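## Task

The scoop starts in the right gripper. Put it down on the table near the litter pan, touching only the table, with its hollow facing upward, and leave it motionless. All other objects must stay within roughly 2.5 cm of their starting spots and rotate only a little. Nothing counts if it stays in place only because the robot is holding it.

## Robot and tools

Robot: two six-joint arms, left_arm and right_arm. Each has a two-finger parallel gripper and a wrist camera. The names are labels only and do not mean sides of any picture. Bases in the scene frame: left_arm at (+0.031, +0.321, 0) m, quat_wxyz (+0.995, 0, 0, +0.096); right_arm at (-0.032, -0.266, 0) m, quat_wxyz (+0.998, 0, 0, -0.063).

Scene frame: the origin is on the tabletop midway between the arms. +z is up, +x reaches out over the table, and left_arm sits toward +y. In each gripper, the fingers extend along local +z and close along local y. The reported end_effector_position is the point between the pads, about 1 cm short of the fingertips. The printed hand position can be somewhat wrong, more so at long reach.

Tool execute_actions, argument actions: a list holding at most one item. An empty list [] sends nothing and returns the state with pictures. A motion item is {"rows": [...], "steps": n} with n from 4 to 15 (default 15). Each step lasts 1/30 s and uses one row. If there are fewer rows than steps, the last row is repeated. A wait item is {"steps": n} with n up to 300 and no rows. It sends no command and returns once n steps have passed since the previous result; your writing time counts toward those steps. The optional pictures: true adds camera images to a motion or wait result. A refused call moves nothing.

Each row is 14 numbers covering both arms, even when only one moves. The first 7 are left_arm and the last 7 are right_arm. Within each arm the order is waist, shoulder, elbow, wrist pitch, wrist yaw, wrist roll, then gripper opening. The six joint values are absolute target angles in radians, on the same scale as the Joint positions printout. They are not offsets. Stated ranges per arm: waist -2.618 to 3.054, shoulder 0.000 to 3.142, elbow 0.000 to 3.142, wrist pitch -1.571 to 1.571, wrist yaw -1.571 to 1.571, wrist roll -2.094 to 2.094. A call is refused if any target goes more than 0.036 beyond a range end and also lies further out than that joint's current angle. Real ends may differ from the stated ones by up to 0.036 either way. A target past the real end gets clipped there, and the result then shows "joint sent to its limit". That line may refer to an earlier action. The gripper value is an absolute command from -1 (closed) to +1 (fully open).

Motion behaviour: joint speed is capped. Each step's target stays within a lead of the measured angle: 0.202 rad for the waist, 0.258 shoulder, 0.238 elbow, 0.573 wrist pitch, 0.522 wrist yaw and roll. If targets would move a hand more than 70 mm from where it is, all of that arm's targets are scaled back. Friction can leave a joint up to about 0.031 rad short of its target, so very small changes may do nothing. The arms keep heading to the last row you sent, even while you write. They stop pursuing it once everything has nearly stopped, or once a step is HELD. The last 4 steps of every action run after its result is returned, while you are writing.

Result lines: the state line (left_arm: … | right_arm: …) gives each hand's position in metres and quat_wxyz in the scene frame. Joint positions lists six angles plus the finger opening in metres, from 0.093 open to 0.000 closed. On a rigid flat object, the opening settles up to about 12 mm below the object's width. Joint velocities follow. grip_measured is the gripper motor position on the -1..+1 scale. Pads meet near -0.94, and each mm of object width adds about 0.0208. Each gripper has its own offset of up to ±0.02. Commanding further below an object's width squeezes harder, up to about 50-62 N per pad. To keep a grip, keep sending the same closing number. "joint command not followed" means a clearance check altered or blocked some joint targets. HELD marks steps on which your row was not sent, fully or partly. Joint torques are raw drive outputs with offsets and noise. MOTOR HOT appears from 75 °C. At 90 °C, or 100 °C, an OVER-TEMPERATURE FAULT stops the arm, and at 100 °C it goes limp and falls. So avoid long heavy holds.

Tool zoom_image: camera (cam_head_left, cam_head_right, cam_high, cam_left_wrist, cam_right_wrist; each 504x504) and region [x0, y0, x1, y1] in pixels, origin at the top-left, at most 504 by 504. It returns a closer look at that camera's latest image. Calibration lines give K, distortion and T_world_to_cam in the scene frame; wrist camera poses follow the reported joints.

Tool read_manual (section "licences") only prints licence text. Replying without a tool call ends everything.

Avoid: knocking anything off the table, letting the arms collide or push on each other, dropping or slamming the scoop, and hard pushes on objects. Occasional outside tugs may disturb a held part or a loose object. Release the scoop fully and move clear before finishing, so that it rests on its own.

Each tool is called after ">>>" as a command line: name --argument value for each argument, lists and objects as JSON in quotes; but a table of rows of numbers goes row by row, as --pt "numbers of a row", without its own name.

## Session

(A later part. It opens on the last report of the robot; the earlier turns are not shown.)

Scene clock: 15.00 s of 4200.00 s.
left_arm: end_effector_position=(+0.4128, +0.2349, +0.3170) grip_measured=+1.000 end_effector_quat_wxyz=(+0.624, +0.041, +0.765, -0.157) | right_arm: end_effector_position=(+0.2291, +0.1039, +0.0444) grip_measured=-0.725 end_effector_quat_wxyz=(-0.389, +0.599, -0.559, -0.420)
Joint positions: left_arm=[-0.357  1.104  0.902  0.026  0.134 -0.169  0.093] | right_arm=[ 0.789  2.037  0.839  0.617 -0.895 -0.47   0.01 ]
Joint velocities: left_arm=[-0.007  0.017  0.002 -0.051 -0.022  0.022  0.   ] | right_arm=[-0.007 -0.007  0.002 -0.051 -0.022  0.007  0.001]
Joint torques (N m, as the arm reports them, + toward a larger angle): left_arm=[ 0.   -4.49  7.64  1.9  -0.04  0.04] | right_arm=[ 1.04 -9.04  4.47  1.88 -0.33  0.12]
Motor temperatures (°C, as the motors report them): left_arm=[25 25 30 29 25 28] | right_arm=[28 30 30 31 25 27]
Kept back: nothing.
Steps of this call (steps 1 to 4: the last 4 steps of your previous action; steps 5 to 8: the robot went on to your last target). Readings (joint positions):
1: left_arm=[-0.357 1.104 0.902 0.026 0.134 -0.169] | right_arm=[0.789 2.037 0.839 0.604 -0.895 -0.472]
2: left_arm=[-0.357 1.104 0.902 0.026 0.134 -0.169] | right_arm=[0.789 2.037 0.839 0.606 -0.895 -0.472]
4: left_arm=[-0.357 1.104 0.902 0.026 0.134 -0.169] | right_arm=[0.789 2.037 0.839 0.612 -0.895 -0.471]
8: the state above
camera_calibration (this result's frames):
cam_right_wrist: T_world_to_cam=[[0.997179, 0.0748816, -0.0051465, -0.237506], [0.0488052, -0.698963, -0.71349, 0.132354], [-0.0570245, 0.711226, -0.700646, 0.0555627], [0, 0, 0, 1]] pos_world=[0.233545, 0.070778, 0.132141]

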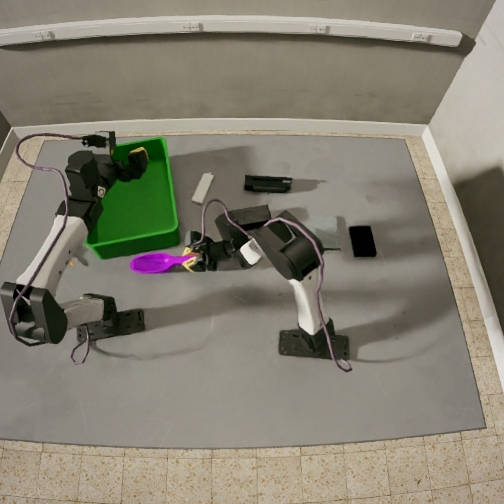

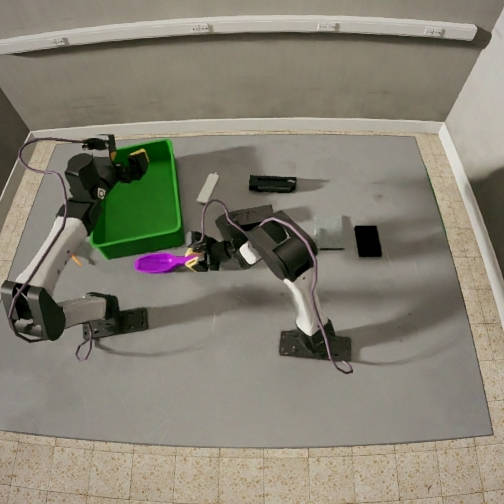

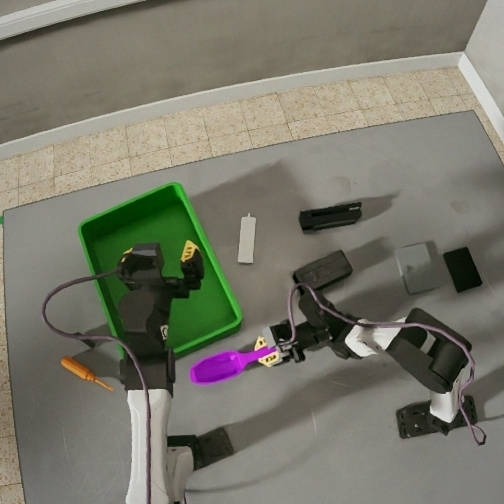

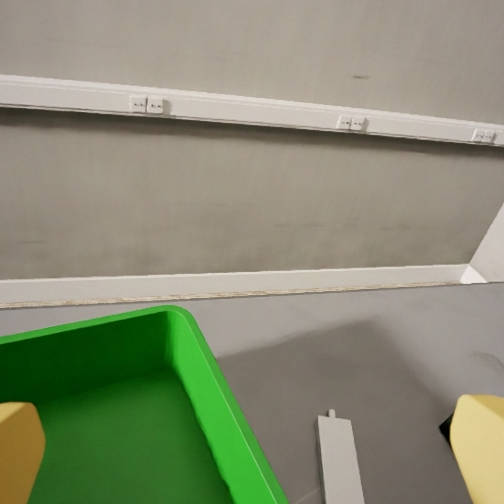

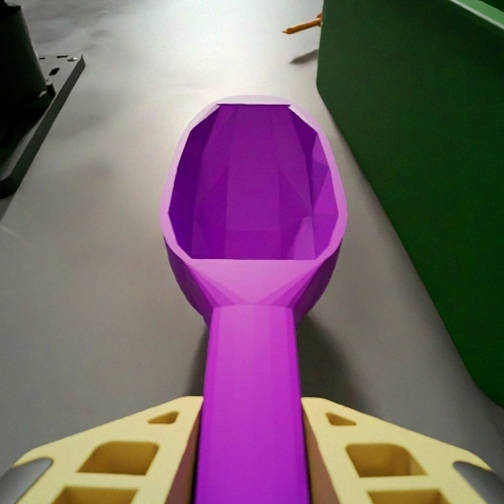

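>>> execute_actions --actions '[{"rows":[[-0.357,1.104,0.902,0.026,0.134,-0.169,1,0.801,2.055,0.820,0.644,-0.905,-0.465,-0.8],[-0.357,1.104,0.902,0.026,0.134,-0.169,1,0.801,2.058,0.819,0.650,-0.905,-0.465,-0.8],[-0.357,1.104,0.902,0.026,0.134,-0.169,1,0.801,2.062,0.819,0.656,-0.905,-0.465,-0.8],[-0.357,1.104,0.902,0.026,0.134,-0.169,1,0.801,2.066,0.818,0.662,-0.905,-0.465,-0.8],[-0.357,1.104,0.902,0.026,0.134,-0.169,1,0.801,2.071,0.818,0.668,-0.905,-0.465,-0.8],[-0.357,1.104,0.902,0.026,0.134,-0.169,1,0.801,2.076,0.817,0.674,-0.905,-0.465,-0.8],[-0.357,1.104,0.902,0.026,0.134,-0.169,1,0.801,2.080,0.817,0.679,-0.905,-0.465,-0.8],[-0.357,1.104,0.902,0.026,0.134,-0.169,1,0.801,2.084,0.816,0.684,-0.905,-0.465,-0.8],[-0.357,1.104,0.902,0.026,0.134,-0.169,1,0.801,2.088,0.816,0.688,-0.905,-0.465,-0.8],[-0.357,1.104,0.902,0.026,0.134,-0.169,1,0.801,2.092,0.815,0.691,-0.905,-0.465,-0.8],[-0.357,1.104,0.902,0.026,0.134,-0.169,1,0.801,2.095,0.815,0.693,-0.905,-0.465,-0.8],[-0.357,1.104,0.902,0.026,0.134,-0.169,1,0.801,2.098,0.815,0.693,-0.905,-0.465,-0.8],[-0.357,1.104,0.902,0.026,0.134,-0.169,1,0.801,2.100,0.815,0.693,-0.905,-0.465,-0.8],[-0.357,1.104,0.902,0.026,0.134,-0.169,1,0.801,2.102,0.815,0.693,-0.905,-0.465,-0.8],[-0.357,1.104,0.902,0.026,0.134,-0.169,1,0.801,2.103,0.815,0.693,-0.905,-0.465,-0.8]],"steps":15}]'

>>> execute_actions --actions '[{"steps":10}]' --pictures true

Scene clock: 15.77 s of 4200.00 s.
left_arm: end_effector_position=(+0.4128, +0.2349, +0.3170) grip_measured=+1.000 end_effector_quat_wxyz=(+0.624, +0.041, +0.765, -0.157) | right_arm: end_effector_position=(+0.2304, +0.1051, +0.0373) grip_measured=-0.725 end_effector_quat_wxyz=(-0.394, +0.600, -0.556, -0.420)
Joint positions: left_arm=[-0.357  1.104  0.902  0.026  0.134 -0.169  0.093] | right_arm=[ 0.789  2.071  0.839  0.662 -0.896 -0.47   0.01 ]
Joint velocities: left_arm=[-0.007  0.002  0.012  0.022  0.022  0.037  0.   ] | right_arm=[ 0.002  0.125 -0.017  0.198 -0.154  0.066  0.   ]
Joint torques (N m, as the arm reports them, + toward a larger angle): left_arm=[-0.01 -4.36  7.64  1.9  -0.01  0.04] | right_arm=[ 1.04 -9.15  3.81  1.68 -0.16  0.14]
Motor temperatures (°C, as the motors report them): left_arm=[25 26 30 29 25 28] | right_arm=[28 30 30 31 25 27]
Steps of this call (steps 1 to 12: the robot went on to your last target; steps 13 to 23: the first 11 steps of this action). Readings (joint positions):
13: left_arm=[-0.357 1.104 0.902 0.026 0.134 -0.169] | right_arm=[0.789 2.037 0.839 0.621 -0.895 -0.470]
14: left_arm=[-0.357 1.104 0.902 0.026 0.134 -0.169] | right_arm=[0.789 2.037 0.839 0.623 -0.895 -0.470]
16: left_arm=[-0.357 1.104 0.902 0.026 0.134 -0.169] | right_arm=[0.789 2.039 0.839 0.629 -0.895 -0.470]
20: left_arm=[-0.357 1.104 0.902 0.026 0.134 -0.169] | right_arm=[0.789 2.055 0.839 0.650 -0.896 -0.470]
23: the state above

Scene clock: 16.10 s of 4200.00 s.
left_arm: end_effector_position=(+0.4128, +0.2349, +0.3170) grip_measured=+1.000 end_effector_quat_wxyz=(+0.624, +0.041, +0.765, -0.157) | right_arm: end_effector_position=(+0.2308, +0.1060, +0.0366) grip_measured=-0.725 end_effector_quat_wxyz=(-0.398, +0.601, -0.551, -0.421)
Joint positions: left_arm=[-0.357  1.104  0.902  0.026  0.134 -0.169  0.093] | right_arm=[ 0.789  2.081  0.839  0.684 -0.901 -0.47   0.01 ]
Joint velocities: left_arm=[-0.002 -0.017  0.002  0.007  0.051 -0.11   0.   ] | right_arm=[ 0.012 -0.007  0.002 -0.051 -0.066  0.022  0.   ]
Joint torques (N m, as the arm reports them, + toward a larger angle): left_arm=[-0.03 -4.33  7.6   1.91 -0.03  0.04] | right_arm=[ 1.05 -8.73  3.74  1.82 -0.27  0.12]
Motor temperatures (°C, as the motors report them): left_arm=[25 26 30 29 25 28] | right_arm=[28 30 30 31 25 27]
Kept back: nothing.
Steps of this call (steps 1 to 4: the last 4 steps of your previous action; steps 5 to 10: the robot went on to your last target). Readings (joint positions):
1: left_arm=[-0.357 1.104 0.902 0.026 0.134 -0.169] | right_arm=[0.789 2.074 0.839 0.668 -0.898 -0.470]
2: left_arm=[-0.357 1.104 0.902 0.026 0.134 -0.169] | right_arm=[0.789 2.076 0.839 0.672 -0.898 -0.470]
4: left_arm=[-0.357 1.104 0.902 0.026 0.134 -0.169] | right_arm=[0.789 2.078 0.839 0.678 -0.899 -0.470]
8: left_arm=[-0.357 1.104 0.902 0.026 0.134 -0.169] | right_arm=[0.789 2.081 0.839 0.683 -0.900 -0.470]
10: the state above
camera_calibration (this result's frames):
cam_right_wrist: T_world_to_cam=[[0.996792, 0.0791843, 0.0116577, -0.240393], [0.0630515, -0.687153, -0.723772, 0.123958], [-0.0493008, 0.722185, -0.689941, 0.0453838], [0, 0, 0, 1]] pos_world=[0.234044, 0.0714382, 0.123832]

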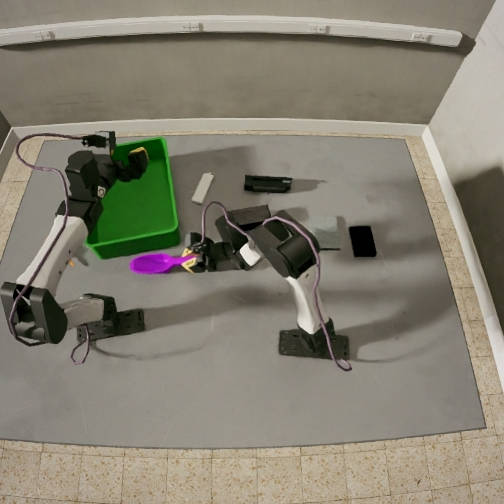

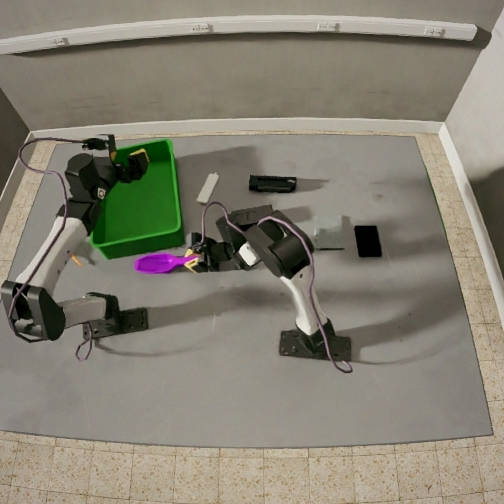

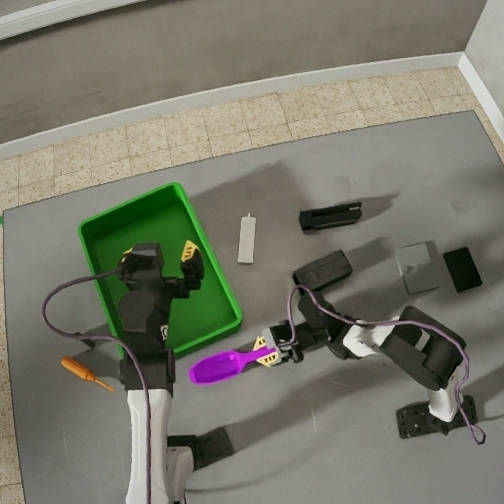

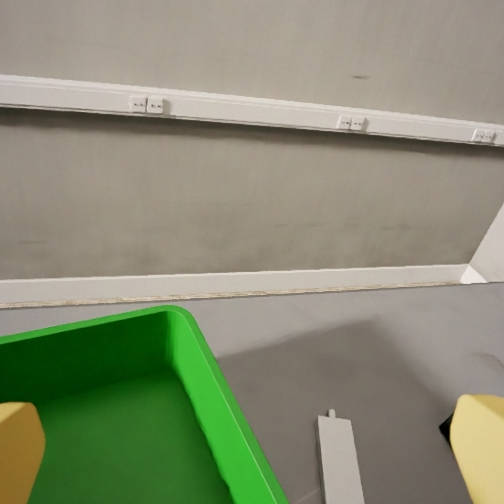

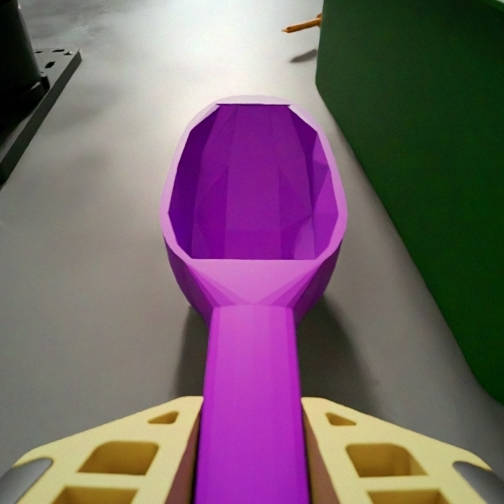

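>>> execute_actions --actions '[{"rows":[[-0.357,1.104,0.902,0.026,0.134,-0.169,1,0.801,2.096,0.820,0.693,-0.905,-0.465,-0.70],[-0.357,1.104,0.902,0.026,0.134,-0.169,1,0.801,2.096,0.820,0.693,-0.905,-0.465,-0.66],[-0.357,1.104,0.902,0.026,0.134,-0.169,1,0.801,2.096,0.820,0.693,-0.905,-0.465,-0.62],[-0.357,1.104,0.902,0.026,0.134,-0.169,1,0.801,2.096,0.820,0.693,-0.905,-0.465,-0.59],[-0.357,1.104,0.902,0.026,0.134,-0.169,1,0.801,2.096,0.820,0.693,-0.905,-0.465,-0.57],[-0.357,1.104,0.902,0.026,0.134,-0.169,1,0.801,2.096,0.820,0.693,-0.905,-0.465,-0.55],[-0.357,1.104,0.902,0.026,0.134,-0.169,1,0.801,2.096,0.820,0.693,-0.905,-0.465,-0.535],[-0.357,1.104,0.902,0.026,0.134,-0.169,1,0.801,2.096,0.820,0.693,-0.905,-0.465,-0.52],[-0.357,1.104,0.902,0.026,0.134,-0.169,1,0.801,2.096,0.820,0.693,-0.905,-0.465,-0.505],[-0.357,1.104,0.902,0.026,0.134,-0.169,1,0.801,2.096,0.820,0.693,-0.905,-0.465,-0.49],[-0.357,1.104,0.902,0.026,0.134,-0.169,1,0.801,2.096,0.820,0.693,-0.905,-0.465,-0.475],[-0.357,1.104,0.902,0.026,0.134,-0.169,1,0.801,2.096,0.820,0.693,-0.905,-0.465,-0.46],[-0.357,1.104,0.902,0.026,0.134,-0.169,1,0.801,2.096,0.820,0.693,-0.905,-0.465,-0.44],[-0.357,1.104,0.902,0.026,0.134,-0.169,1,0.801,2.096,0.820,0.693,-0.905,-0.465,-0.42],[-0.357,1.104,0.902,0.026,0.134,-0.169,1,0.801,2.096,0.820,0.693,-0.905,-0.465,-0.40]],"steps":15}]'

>>> execute_actions --actions '[{"rows":[[-0.357,1.104,0.902,0.026,0.134,-0.169,1,0.801,2.096,0.820,0.693,-0.905,-0.465,-0.35],[-0.357,1.104,0.902,0.026,0.134,-0.169,1,0.801,2.096,0.820,0.693,-0.905,-0.465,-0.28],[-0.357,1.104,0.902,0.026,0.134,-0.169,1,0.801,2.096,0.820,0.693,-0.905,-0.465,-0.2],[-0.357,1.104,0.902,0.026,0.134,-0.169,1,0.801,2.096,0.820,0.693,-0.905,-0.465,-0.1]],"steps":12}]' --pictures true

Scene clock: 16.97 s of 4200.00 s.
left_arm: end_effector_position=(+0.4128, +0.2349, +0.3170) grip_measured=+1.000 end_effector_quat_wxyz=(+0.624, +0.041, +0.765, -0.157) | right_arm: end_effector_position=(+0.2308, +0.1060, +0.0367) grip_measured=-0.485 end_effector_quat_wxyz=(-0.398, +0.600, -0.551, -0.421)
Joint positions: left_arm=[-0.357  1.104  0.902  0.026  0.134 -0.169  0.093] | right_arm=[ 0.789  2.081  0.839  0.685 -0.901 -0.469  0.022]
Joint velocities: left_arm=[ 0.007 -0.002 -0.002  0.037 -0.095  0.037  0.   ] | right_arm=[-0.017  0.002 -0.012  0.007 -0.007 -0.022  0.015]
Joint torques (N m, as the arm reports them, + toward a larger angle): left_arm=[ 0.09 -4.4   7.65  1.9  -0.04  0.03] | right_arm=[ 1.03 -9.31  4.2   1.81 -0.27  0.12]
Motor temperatures (°C, as the motors report them): left_arm=[25 26 30 29 25 28] | right_arm=[28 30 30 31 25 27]
Steps of this call (steps 1 to 15: the robot went on to your last target; steps 16 to 26: the first 11 steps of this action). Readings (joint positions):
16: left_arm=[-0.357 1.104 0.902 0.026 0.134 -0.169] | right_arm=[0.789 2.081 0.839 0.684 -0.901 -0.470]
17: left_arm=[-0.357 1.104 0.902 0.026 0.134 -0.169] | right_arm=[0.789 2.081 0.839 0.684 -0.901 -0.470]
19: left_arm=[-0.357 1.104 0.902 0.026 0.134 -0.169] | right_arm=[0.789 2.081 0.839 0.685 -0.901 -0.469]
23: left_arm=[-0.357 1.104 0.902 0.026 0.134 -0.169] | right_arm=[0.789 2.081 0.839 0.685 -0.901 -0.469]
26: the state above

Scene clock: 17.37 s of 4200.00 s.
left_arm: end_effector_position=(+0.4128, +0.2349, +0.3170) grip_measured=+1.000 end_effector_quat_wxyz=(+0.624, +0.041, +0.765, -0.157) | right_arm: end_effector_position=(+0.2308, +0.1060, +0.0367) grip_measured=-0.103 end_effector_quat_wxyz=(-0.398, +0.600, -0.551, -0.421)
Joint positions: left_arm=[-0.357  1.104  0.902  0.026  0.134 -0.169  0.093] | right_arm=[ 0.789  2.081  0.839  0.685 -0.901 -0.469  0.04 ]
Joint velocities: left_arm=[ 0.002 -0.002 -0.012  0.066  0.007  0.007  0.   ] | right_arm=[-0.012 -0.012  0.007 -0.037  0.022  0.022 -0.001]
Joint torques (N m, as the arm reports them, + toward a larger angle): left_arm=[ 0.03 -4.5   7.65  1.9  -0.04  0.06] | right_arm=[ 1.04 -9.3   4.21  1.82 -0.27  0.12]
Motor temperatures (°C, as the motors report them): left_arm=[25 26 30 29 25 28] | right_arm=[28 30 30 31 25 27]
Steps of this call (steps 1 to 4: the last 4 steps of your previous action; steps 5 to 12: the first 8 steps of this action). Readings (joint positions):
5: left_arm=[-0.357 1.104 0.902 0.026 0.134 -0.169] | right_arm=[0.789 2.081 0.839 0.685 -0.901 -0.469]
6: left_arm=[-0.357 1.104 0.902 0.026 0.134 -0.169] | right_arm=[0.789 2.081 0.839 0.685 -0.901 -0.469]
8: left_arm=[-0.357 1.104 0.902 0.026 0.134 -0.169] | right_arm=[0.789 2.081 0.839 0.685 -0.901 -0.469]
12: the state above
camera_calibration (this result's frames):
cam_right_wrist: T_world_to_cam=[[0.996813, 0.0789292, 0.011574, -0.24043], [0.0627942, -0.686866, -0.724067, 0.124109], [-0.0492002, 0.722486, -0.689633, 0.0453679], [0, 0, 0, 1]] pos_world=[0.234102, 0.0714453, 0.123933]

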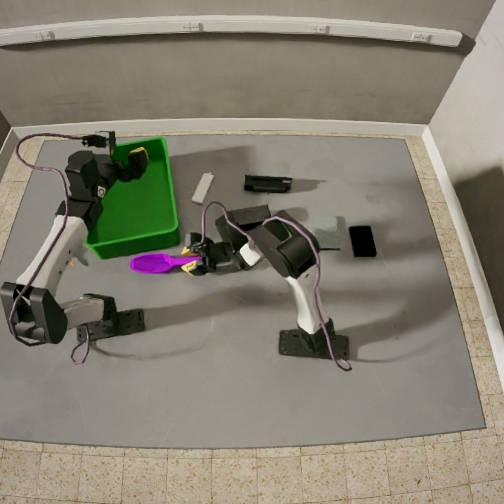

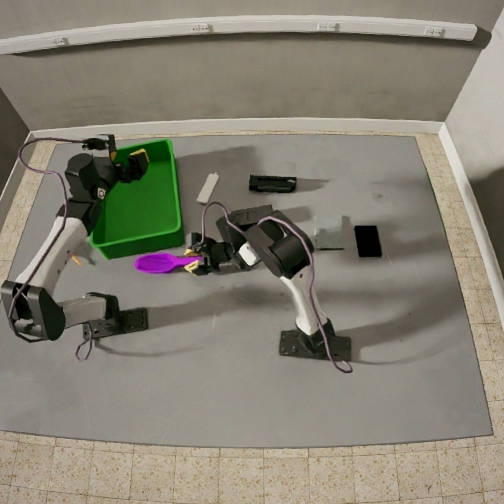

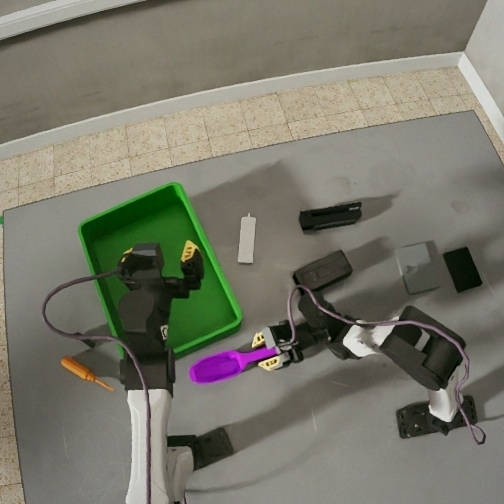

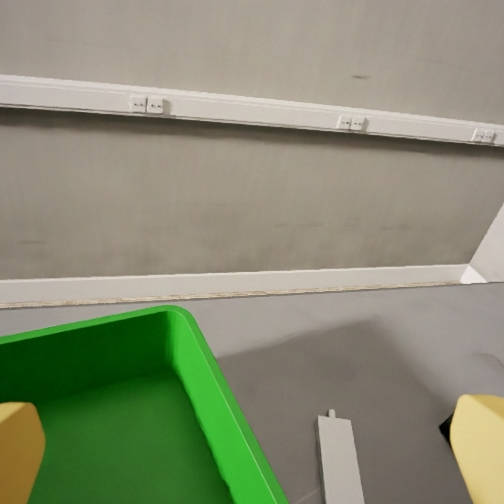

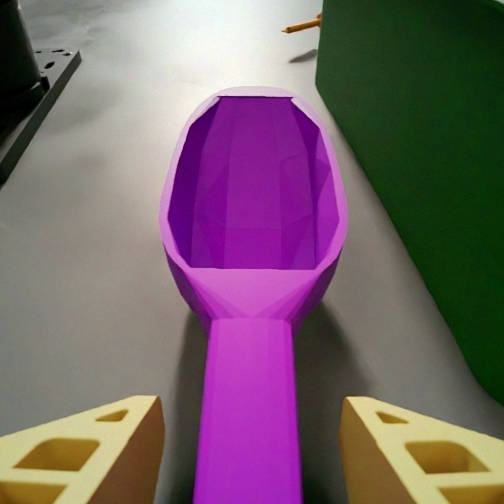

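>>> execute_actions --actions '[{"rows":[[-0.357,1.104,0.902,0.026,0.134,-0.169,1,0.801,2.075,0.835,0.675,-0.905,-0.465,-0.1],[-0.357,1.104,0.902,0.026,0.134,-0.169,1,0.801,2.062,0.845,0.660,-0.905,-0.465,-0.1],[-0.357,1.104,0.902,0.026,0.134,-0.169,1,0.801,2.052,0.852,0.647,-0.905,-0.465,-0.1],[-0.357,1.104,0.902,0.026,0.134,-0.169,1,0.801,2.040,0.857,0.632,-0.905,-0.465,-0.1],[-0.357,1.104,0.902,0.026,0.134,-0.169,1,0.801,2.026,0.861,0.614,-0.905,-0.465,-0.1],[-0.357,1.104,0.902,0.026,0.134,-0.169,1,0.801,2.010,0.865,0.594,-0.905,-0.465,-0.1],[-0.357,1.104,0.902,0.026,0.134,-0.169,1,0.801,1.993,0.869,0.572,-0.905,-0.465,-0.1],[-0.357,1.104,0.902,0.026,0.134,-0.169,1,0.801,1.975,0.873,0.548,-0.905,-0.465,-0.1],[-0.357,1.104,0.902,0.026,0.134,-0.169,1,0.801,1.957,0.877,0.524,-0.905,-0.465,-0.1],[-0.357,1.104,0.902,0.026,0.134,-0.169,1,0.801,1.939,0.881,0.500,-0.905,-0.465,-0.1],[-0.357,1.104,0.902,0.026,0.134,-0.169,1,0.801,1.921,0.885,0.476,-0.905,-0.465,-0.1],[-0.357,1.104,0.902,0.026,0.134,-0.169,1,0.801,1.903,0.889,0.452,-0.905,-0.465,-0.1],[-0.357,1.104,0.902,0.026,0.134,-0.169,1,0.801,1.886,0.892,0.430,-0.905,-0.465,-0.1],[-0.357,1.104,0.902,0.026,0.134,-0.169,1,0.801,1.870,0.895,0.410,-0.905,-0.465,-0.1],[-0.357,1.104,0.902,0.026,0.134,-0.169,1,0.801,1.856,0.897,0.392,-0.905,-0.465,-0.1]],"steps":15}]'

>>> execute_actions --actions '[{"rows":[[-0.357,1.104,0.902,0.026,0.134,-0.169,1,0.801,1.844,0.899,0.377,-0.905,-0.465,-0.1],[-0.357,1.104,0.902,0.026,0.134,-0.169,1,0.801,1.835,0.900,0.365,-0.905,-0.465,-0.1],[-0.357,1.104,0.902,0.026,0.134,-0.169,1,0.801,1.828,0.900,0.356,-0.905,-0.465,-0.1],[-0.357,1.104,0.902,0.026,0.134,-0.169,1,0.801,1.824,0.900,0.350,-0.905,-0.465,-0.1]],"steps":12}]' --pictures true

Scene clock: 18.20 s of 4200.00 s.
left_arm: end_effector_position=(+0.4128, +0.2349, +0.3170) grip_measured=+1.000 end_effector_quat_wxyz=(+0.624, +0.041, +0.765, -0.157) | right_arm: end_effector_position=(+0.2330, +0.1077, +0.0749) grip_measured=-0.103 end_effector_quat_wxyz=(-0.409, +0.602, -0.543, -0.419)
Joint positions: left_arm=[-0.357  1.104  0.902  0.026  0.134 -0.169  0.093] | right_arm=[ 0.789  1.965  0.859  0.577 -0.901 -0.469  0.04 ]
Joint velocities: left_arm=[ 0.007  0.002 -0.007  0.095 -0.037 -0.051  0.   ] | right_arm=[-0.017 -0.564  0.168 -0.579  0.022  0.051  0.   ]
Joint torques (N m, as the arm reports them, + toward a larger angle): left_arm=[-0.05 -4.38  7.67  1.89 -0.05  0.05] | right_arm=[  1.05 -11.08   8.23   1.56  -0.24   0.12]
Motor temperatures (°C, as the motors report them): left_arm=[25 26 30 29 25 28] | right_arm=[28 30 30 31 25 27]
Steps of this call (steps 1 to 4: the last 4 steps of your previous action; steps 5 to 14: the robot went on to your last target; steps 15 to 25: the first 11 steps of this action). Readings (joint positions):
15: left_arm=[-0.357 1.104 0.902 0.026 0.134 -0.169] | right_arm=[0.789 2.081 0.839 0.685 -0.901 -0.469]
16: left_arm=[-0.357 1.104 0.902 0.026 0.134 -0.169] | right_arm=[0.789 2.081 0.839 0.684 -0.901 -0.469]
18: left_arm=[-0.357 1.104 0.902 0.026 0.134 -0.169] | right_arm=[0.789 2.072 0.839 0.675 -0.901 -0.469]
22: left_arm=[-0.357 1.104 0.902 0.026 0.134 -0.169] | right_arm=[0.789 2.021 0.843 0.627 -0.901 -0.469]
25: the state above

Scene clock: 18.60 s of 4200.00 s.
left_arm: end_effector_position=(+0.4128, +0.2349, +0.3170) grip_measured=+1.000 end_effector_quat_wxyz=(+0.624, +0.041, +0.765, -0.157) | right_arm: end_effector_position=(+0.2291, +0.1047, +0.1157) grip_measured=-0.103 end_effector_quat_wxyz=(-0.408, +0.601, -0.544, -0.419)
Joint positions: left_arm=[-0.357  1.104  0.902  0.026  0.134 -0.169  0.093] | right_arm=[ 0.789  1.828  0.889  0.407 -0.901 -0.469  0.04 ]
Joint velocities: left_arm=[-0.007 -0.017 -0.012 -0.022 -0.037  0.007  0.   ] | right_arm=[-0.002  0.012 -0.002 -0.198 -0.022 -0.022 -0.   ]
Joint torques (N m, as the arm reports them, + toward a larger angle): left_arm=[-0.01 -4.43  7.6   1.91 -0.07  0.05] | right_arm=[  1.04 -10.     8.71   1.52  -0.25   0.12]
Motor temperatures (°C, as the motors report them): left_arm=[25 26 31 29 25 28] | right_arm=[28 31 31 31 25 27]
Steps of this call (steps 1 to 4: the last 4 steps of your previous action; steps 5 to 12: the first 8 steps of this action). Readings (joint positions):
5: left_arm=[-0.357 1.104 0.902 0.026 0.134 -0.169] | right_arm=[0.789 1.873 0.882 0.486 -0.901 -0.469]
6: left_arm=[-0.357 1.104 0.902 0.026 0.134 -0.169] | right_arm=[0.789 1.859 0.885 0.470 -0.901 -0.469]
8: left_arm=[-0.357 1.104 0.902 0.026 0.134 -0.169] | right_arm=[0.789 1.838 0.888 0.442 -0.901 -0.469]
12: the state above
camera_calibration (this result's frames):
cam_right_wrist: T_world_to_cam=[[0.996365, 0.0785795, 0.032893, -0.241877], [0.0774773, -0.675405, -0.733366, 0.177044], [-0.0354114, 0.733248, -0.679038, 0.095233], [0, 0, 0, 1]] pos_world=[0.230653, 0.0687535, 0.202461]

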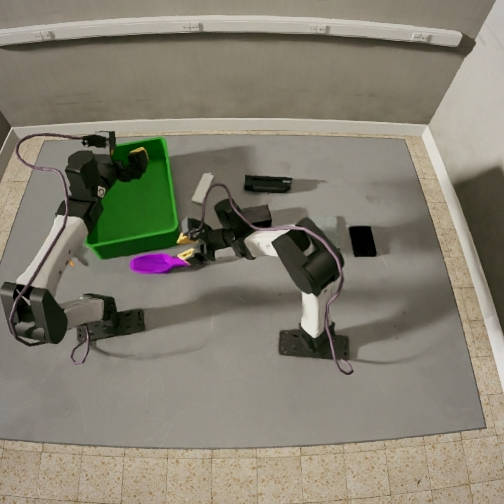

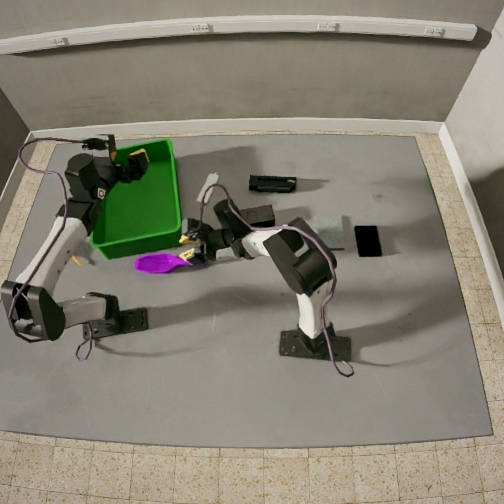

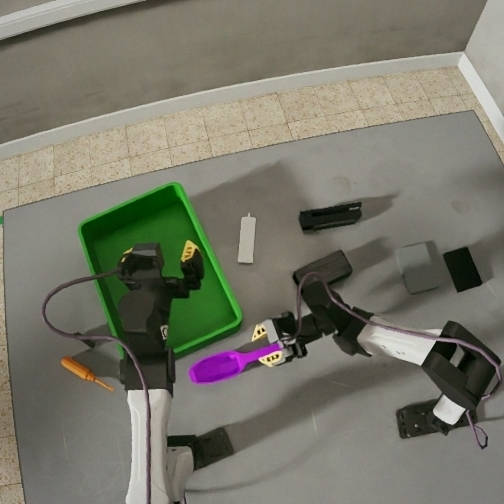

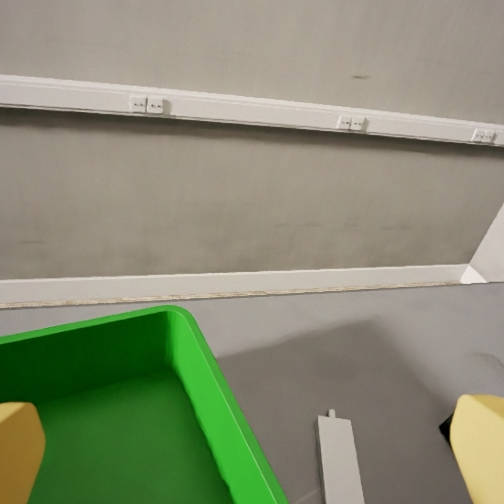

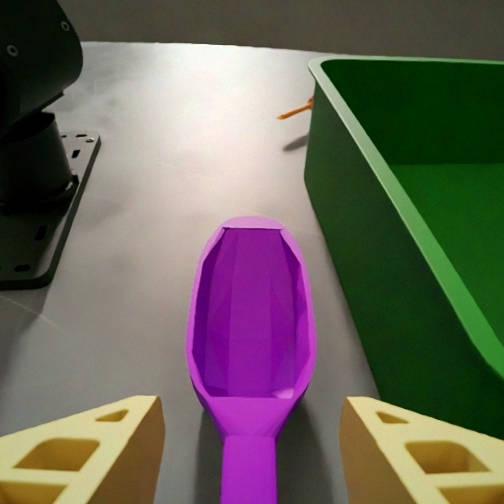

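>>> execute_actions --actions '[{"steps":15}]' --pictures true

Scene clock: 19.10 s of 4200.00 s.
left_arm: end_effector_position=(+0.4128, +0.2349, +0.3170) grip_measured=+1.000 end_effector_quat_wxyz=(+0.624, +0.041, +0.765, -0.157) | right_arm: end_effector_position=(+0.2269, +0.1029, +0.1110) grip_measured=-0.103 end_effector_quat_wxyz=(-0.396, +0.600, -0.553, -0.421)
Joint positions: left_arm=[-0.357  1.104  0.902  0.026  0.134 -0.169  0.093] | right_arm=[ 0.789  1.828  0.889  0.376 -0.901 -0.469  0.04 ]
Joint velocities: left_arm=[-0.007  0.002 -0.002 -0.081 -0.051  0.022  0.   ] | right_arm=[ 0.012 -0.007  0.007  0.007 -0.007 -0.037  0.   ]
Joint torques (N m, as the arm reports them, + toward a larger angle): left_arm=[ 0.07 -4.4   7.58  1.9  -0.02  0.07] | right_arm=[ 1.04 -9.95  8.69  1.47 -0.27  0.12]
Motor temperatures (°C, as the motors report them): left_arm=[25 26 31 29 25 28] | right_arm=[28 31 31 31 25 27]
Kept back: nothing.
Steps of this call (steps 1 to 4: the last 4 steps of your previous action; steps 5 to 15: the robot went on to your last target). Readings (joint positions):
1: left_arm=[-0.357 1.104 0.902 0.026 0.134 -0.169] | right_arm=[0.789 1.828 0.889 0.400 -0.901 -0.469]
2: left_arm=[-0.357 1.104 0.902 0.026 0.134 -0.169] | right_arm=[0.789 1.828 0.889 0.394 -0.901 -0.469]
4: left_arm=[-0.357 1.104 0.902 0.026 0.134 -0.169] | right_arm=[0.789 1.828 0.889 0.387 -0.901 -0.469]
8: left_arm=[-0.357 1.104 0.902 0.026 0.134 -0.169] | right_arm=[0.789 1.828 0.889 0.380 -0.901 -0.469]
15: the state above
camera_calibration (this result's frames):
cam_right_wrist: T_world_to_cam=[[0.996852, 0.0789599, 0.00711782, -0.236613], [0.05975, -0.689242, -0.722064, 0.176761], [-0.0521082, 0.720216, -0.69179, 0.0997958], [0, 0, 0, 1]] pos_world=[0.230507, 0.0686395, 0.198355]

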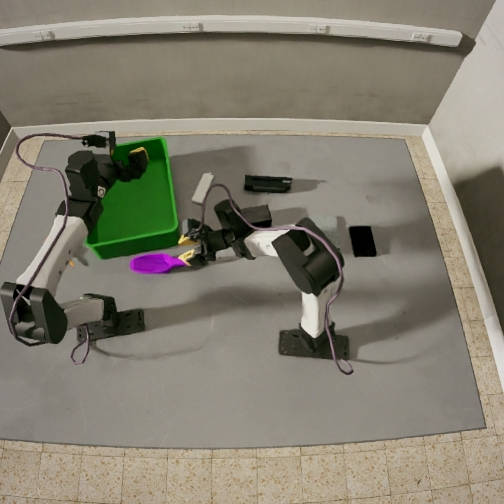

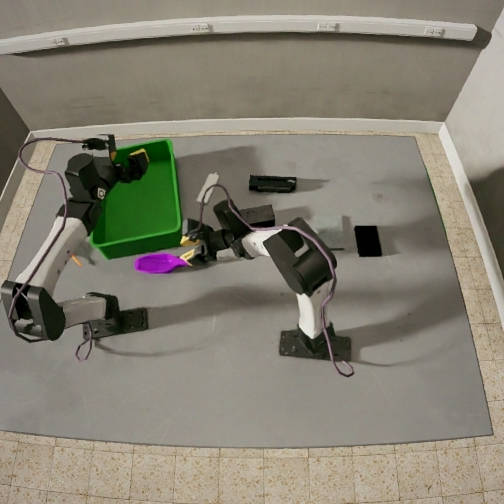

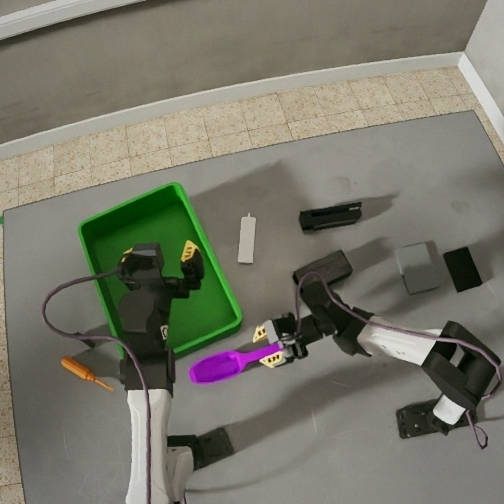

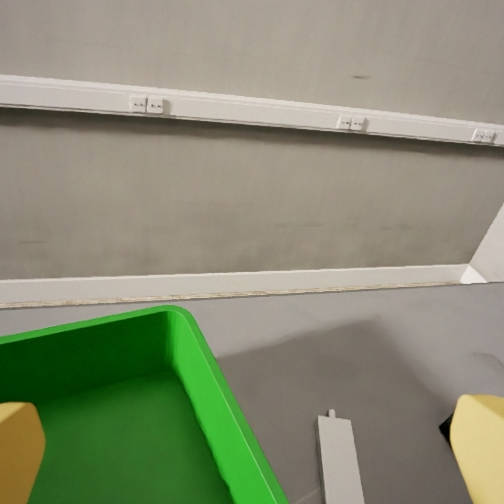

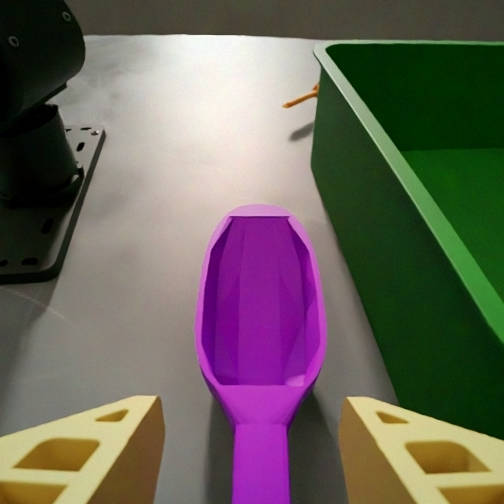

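>>> finished_scene --scene 1

The scene is finished: the task was done.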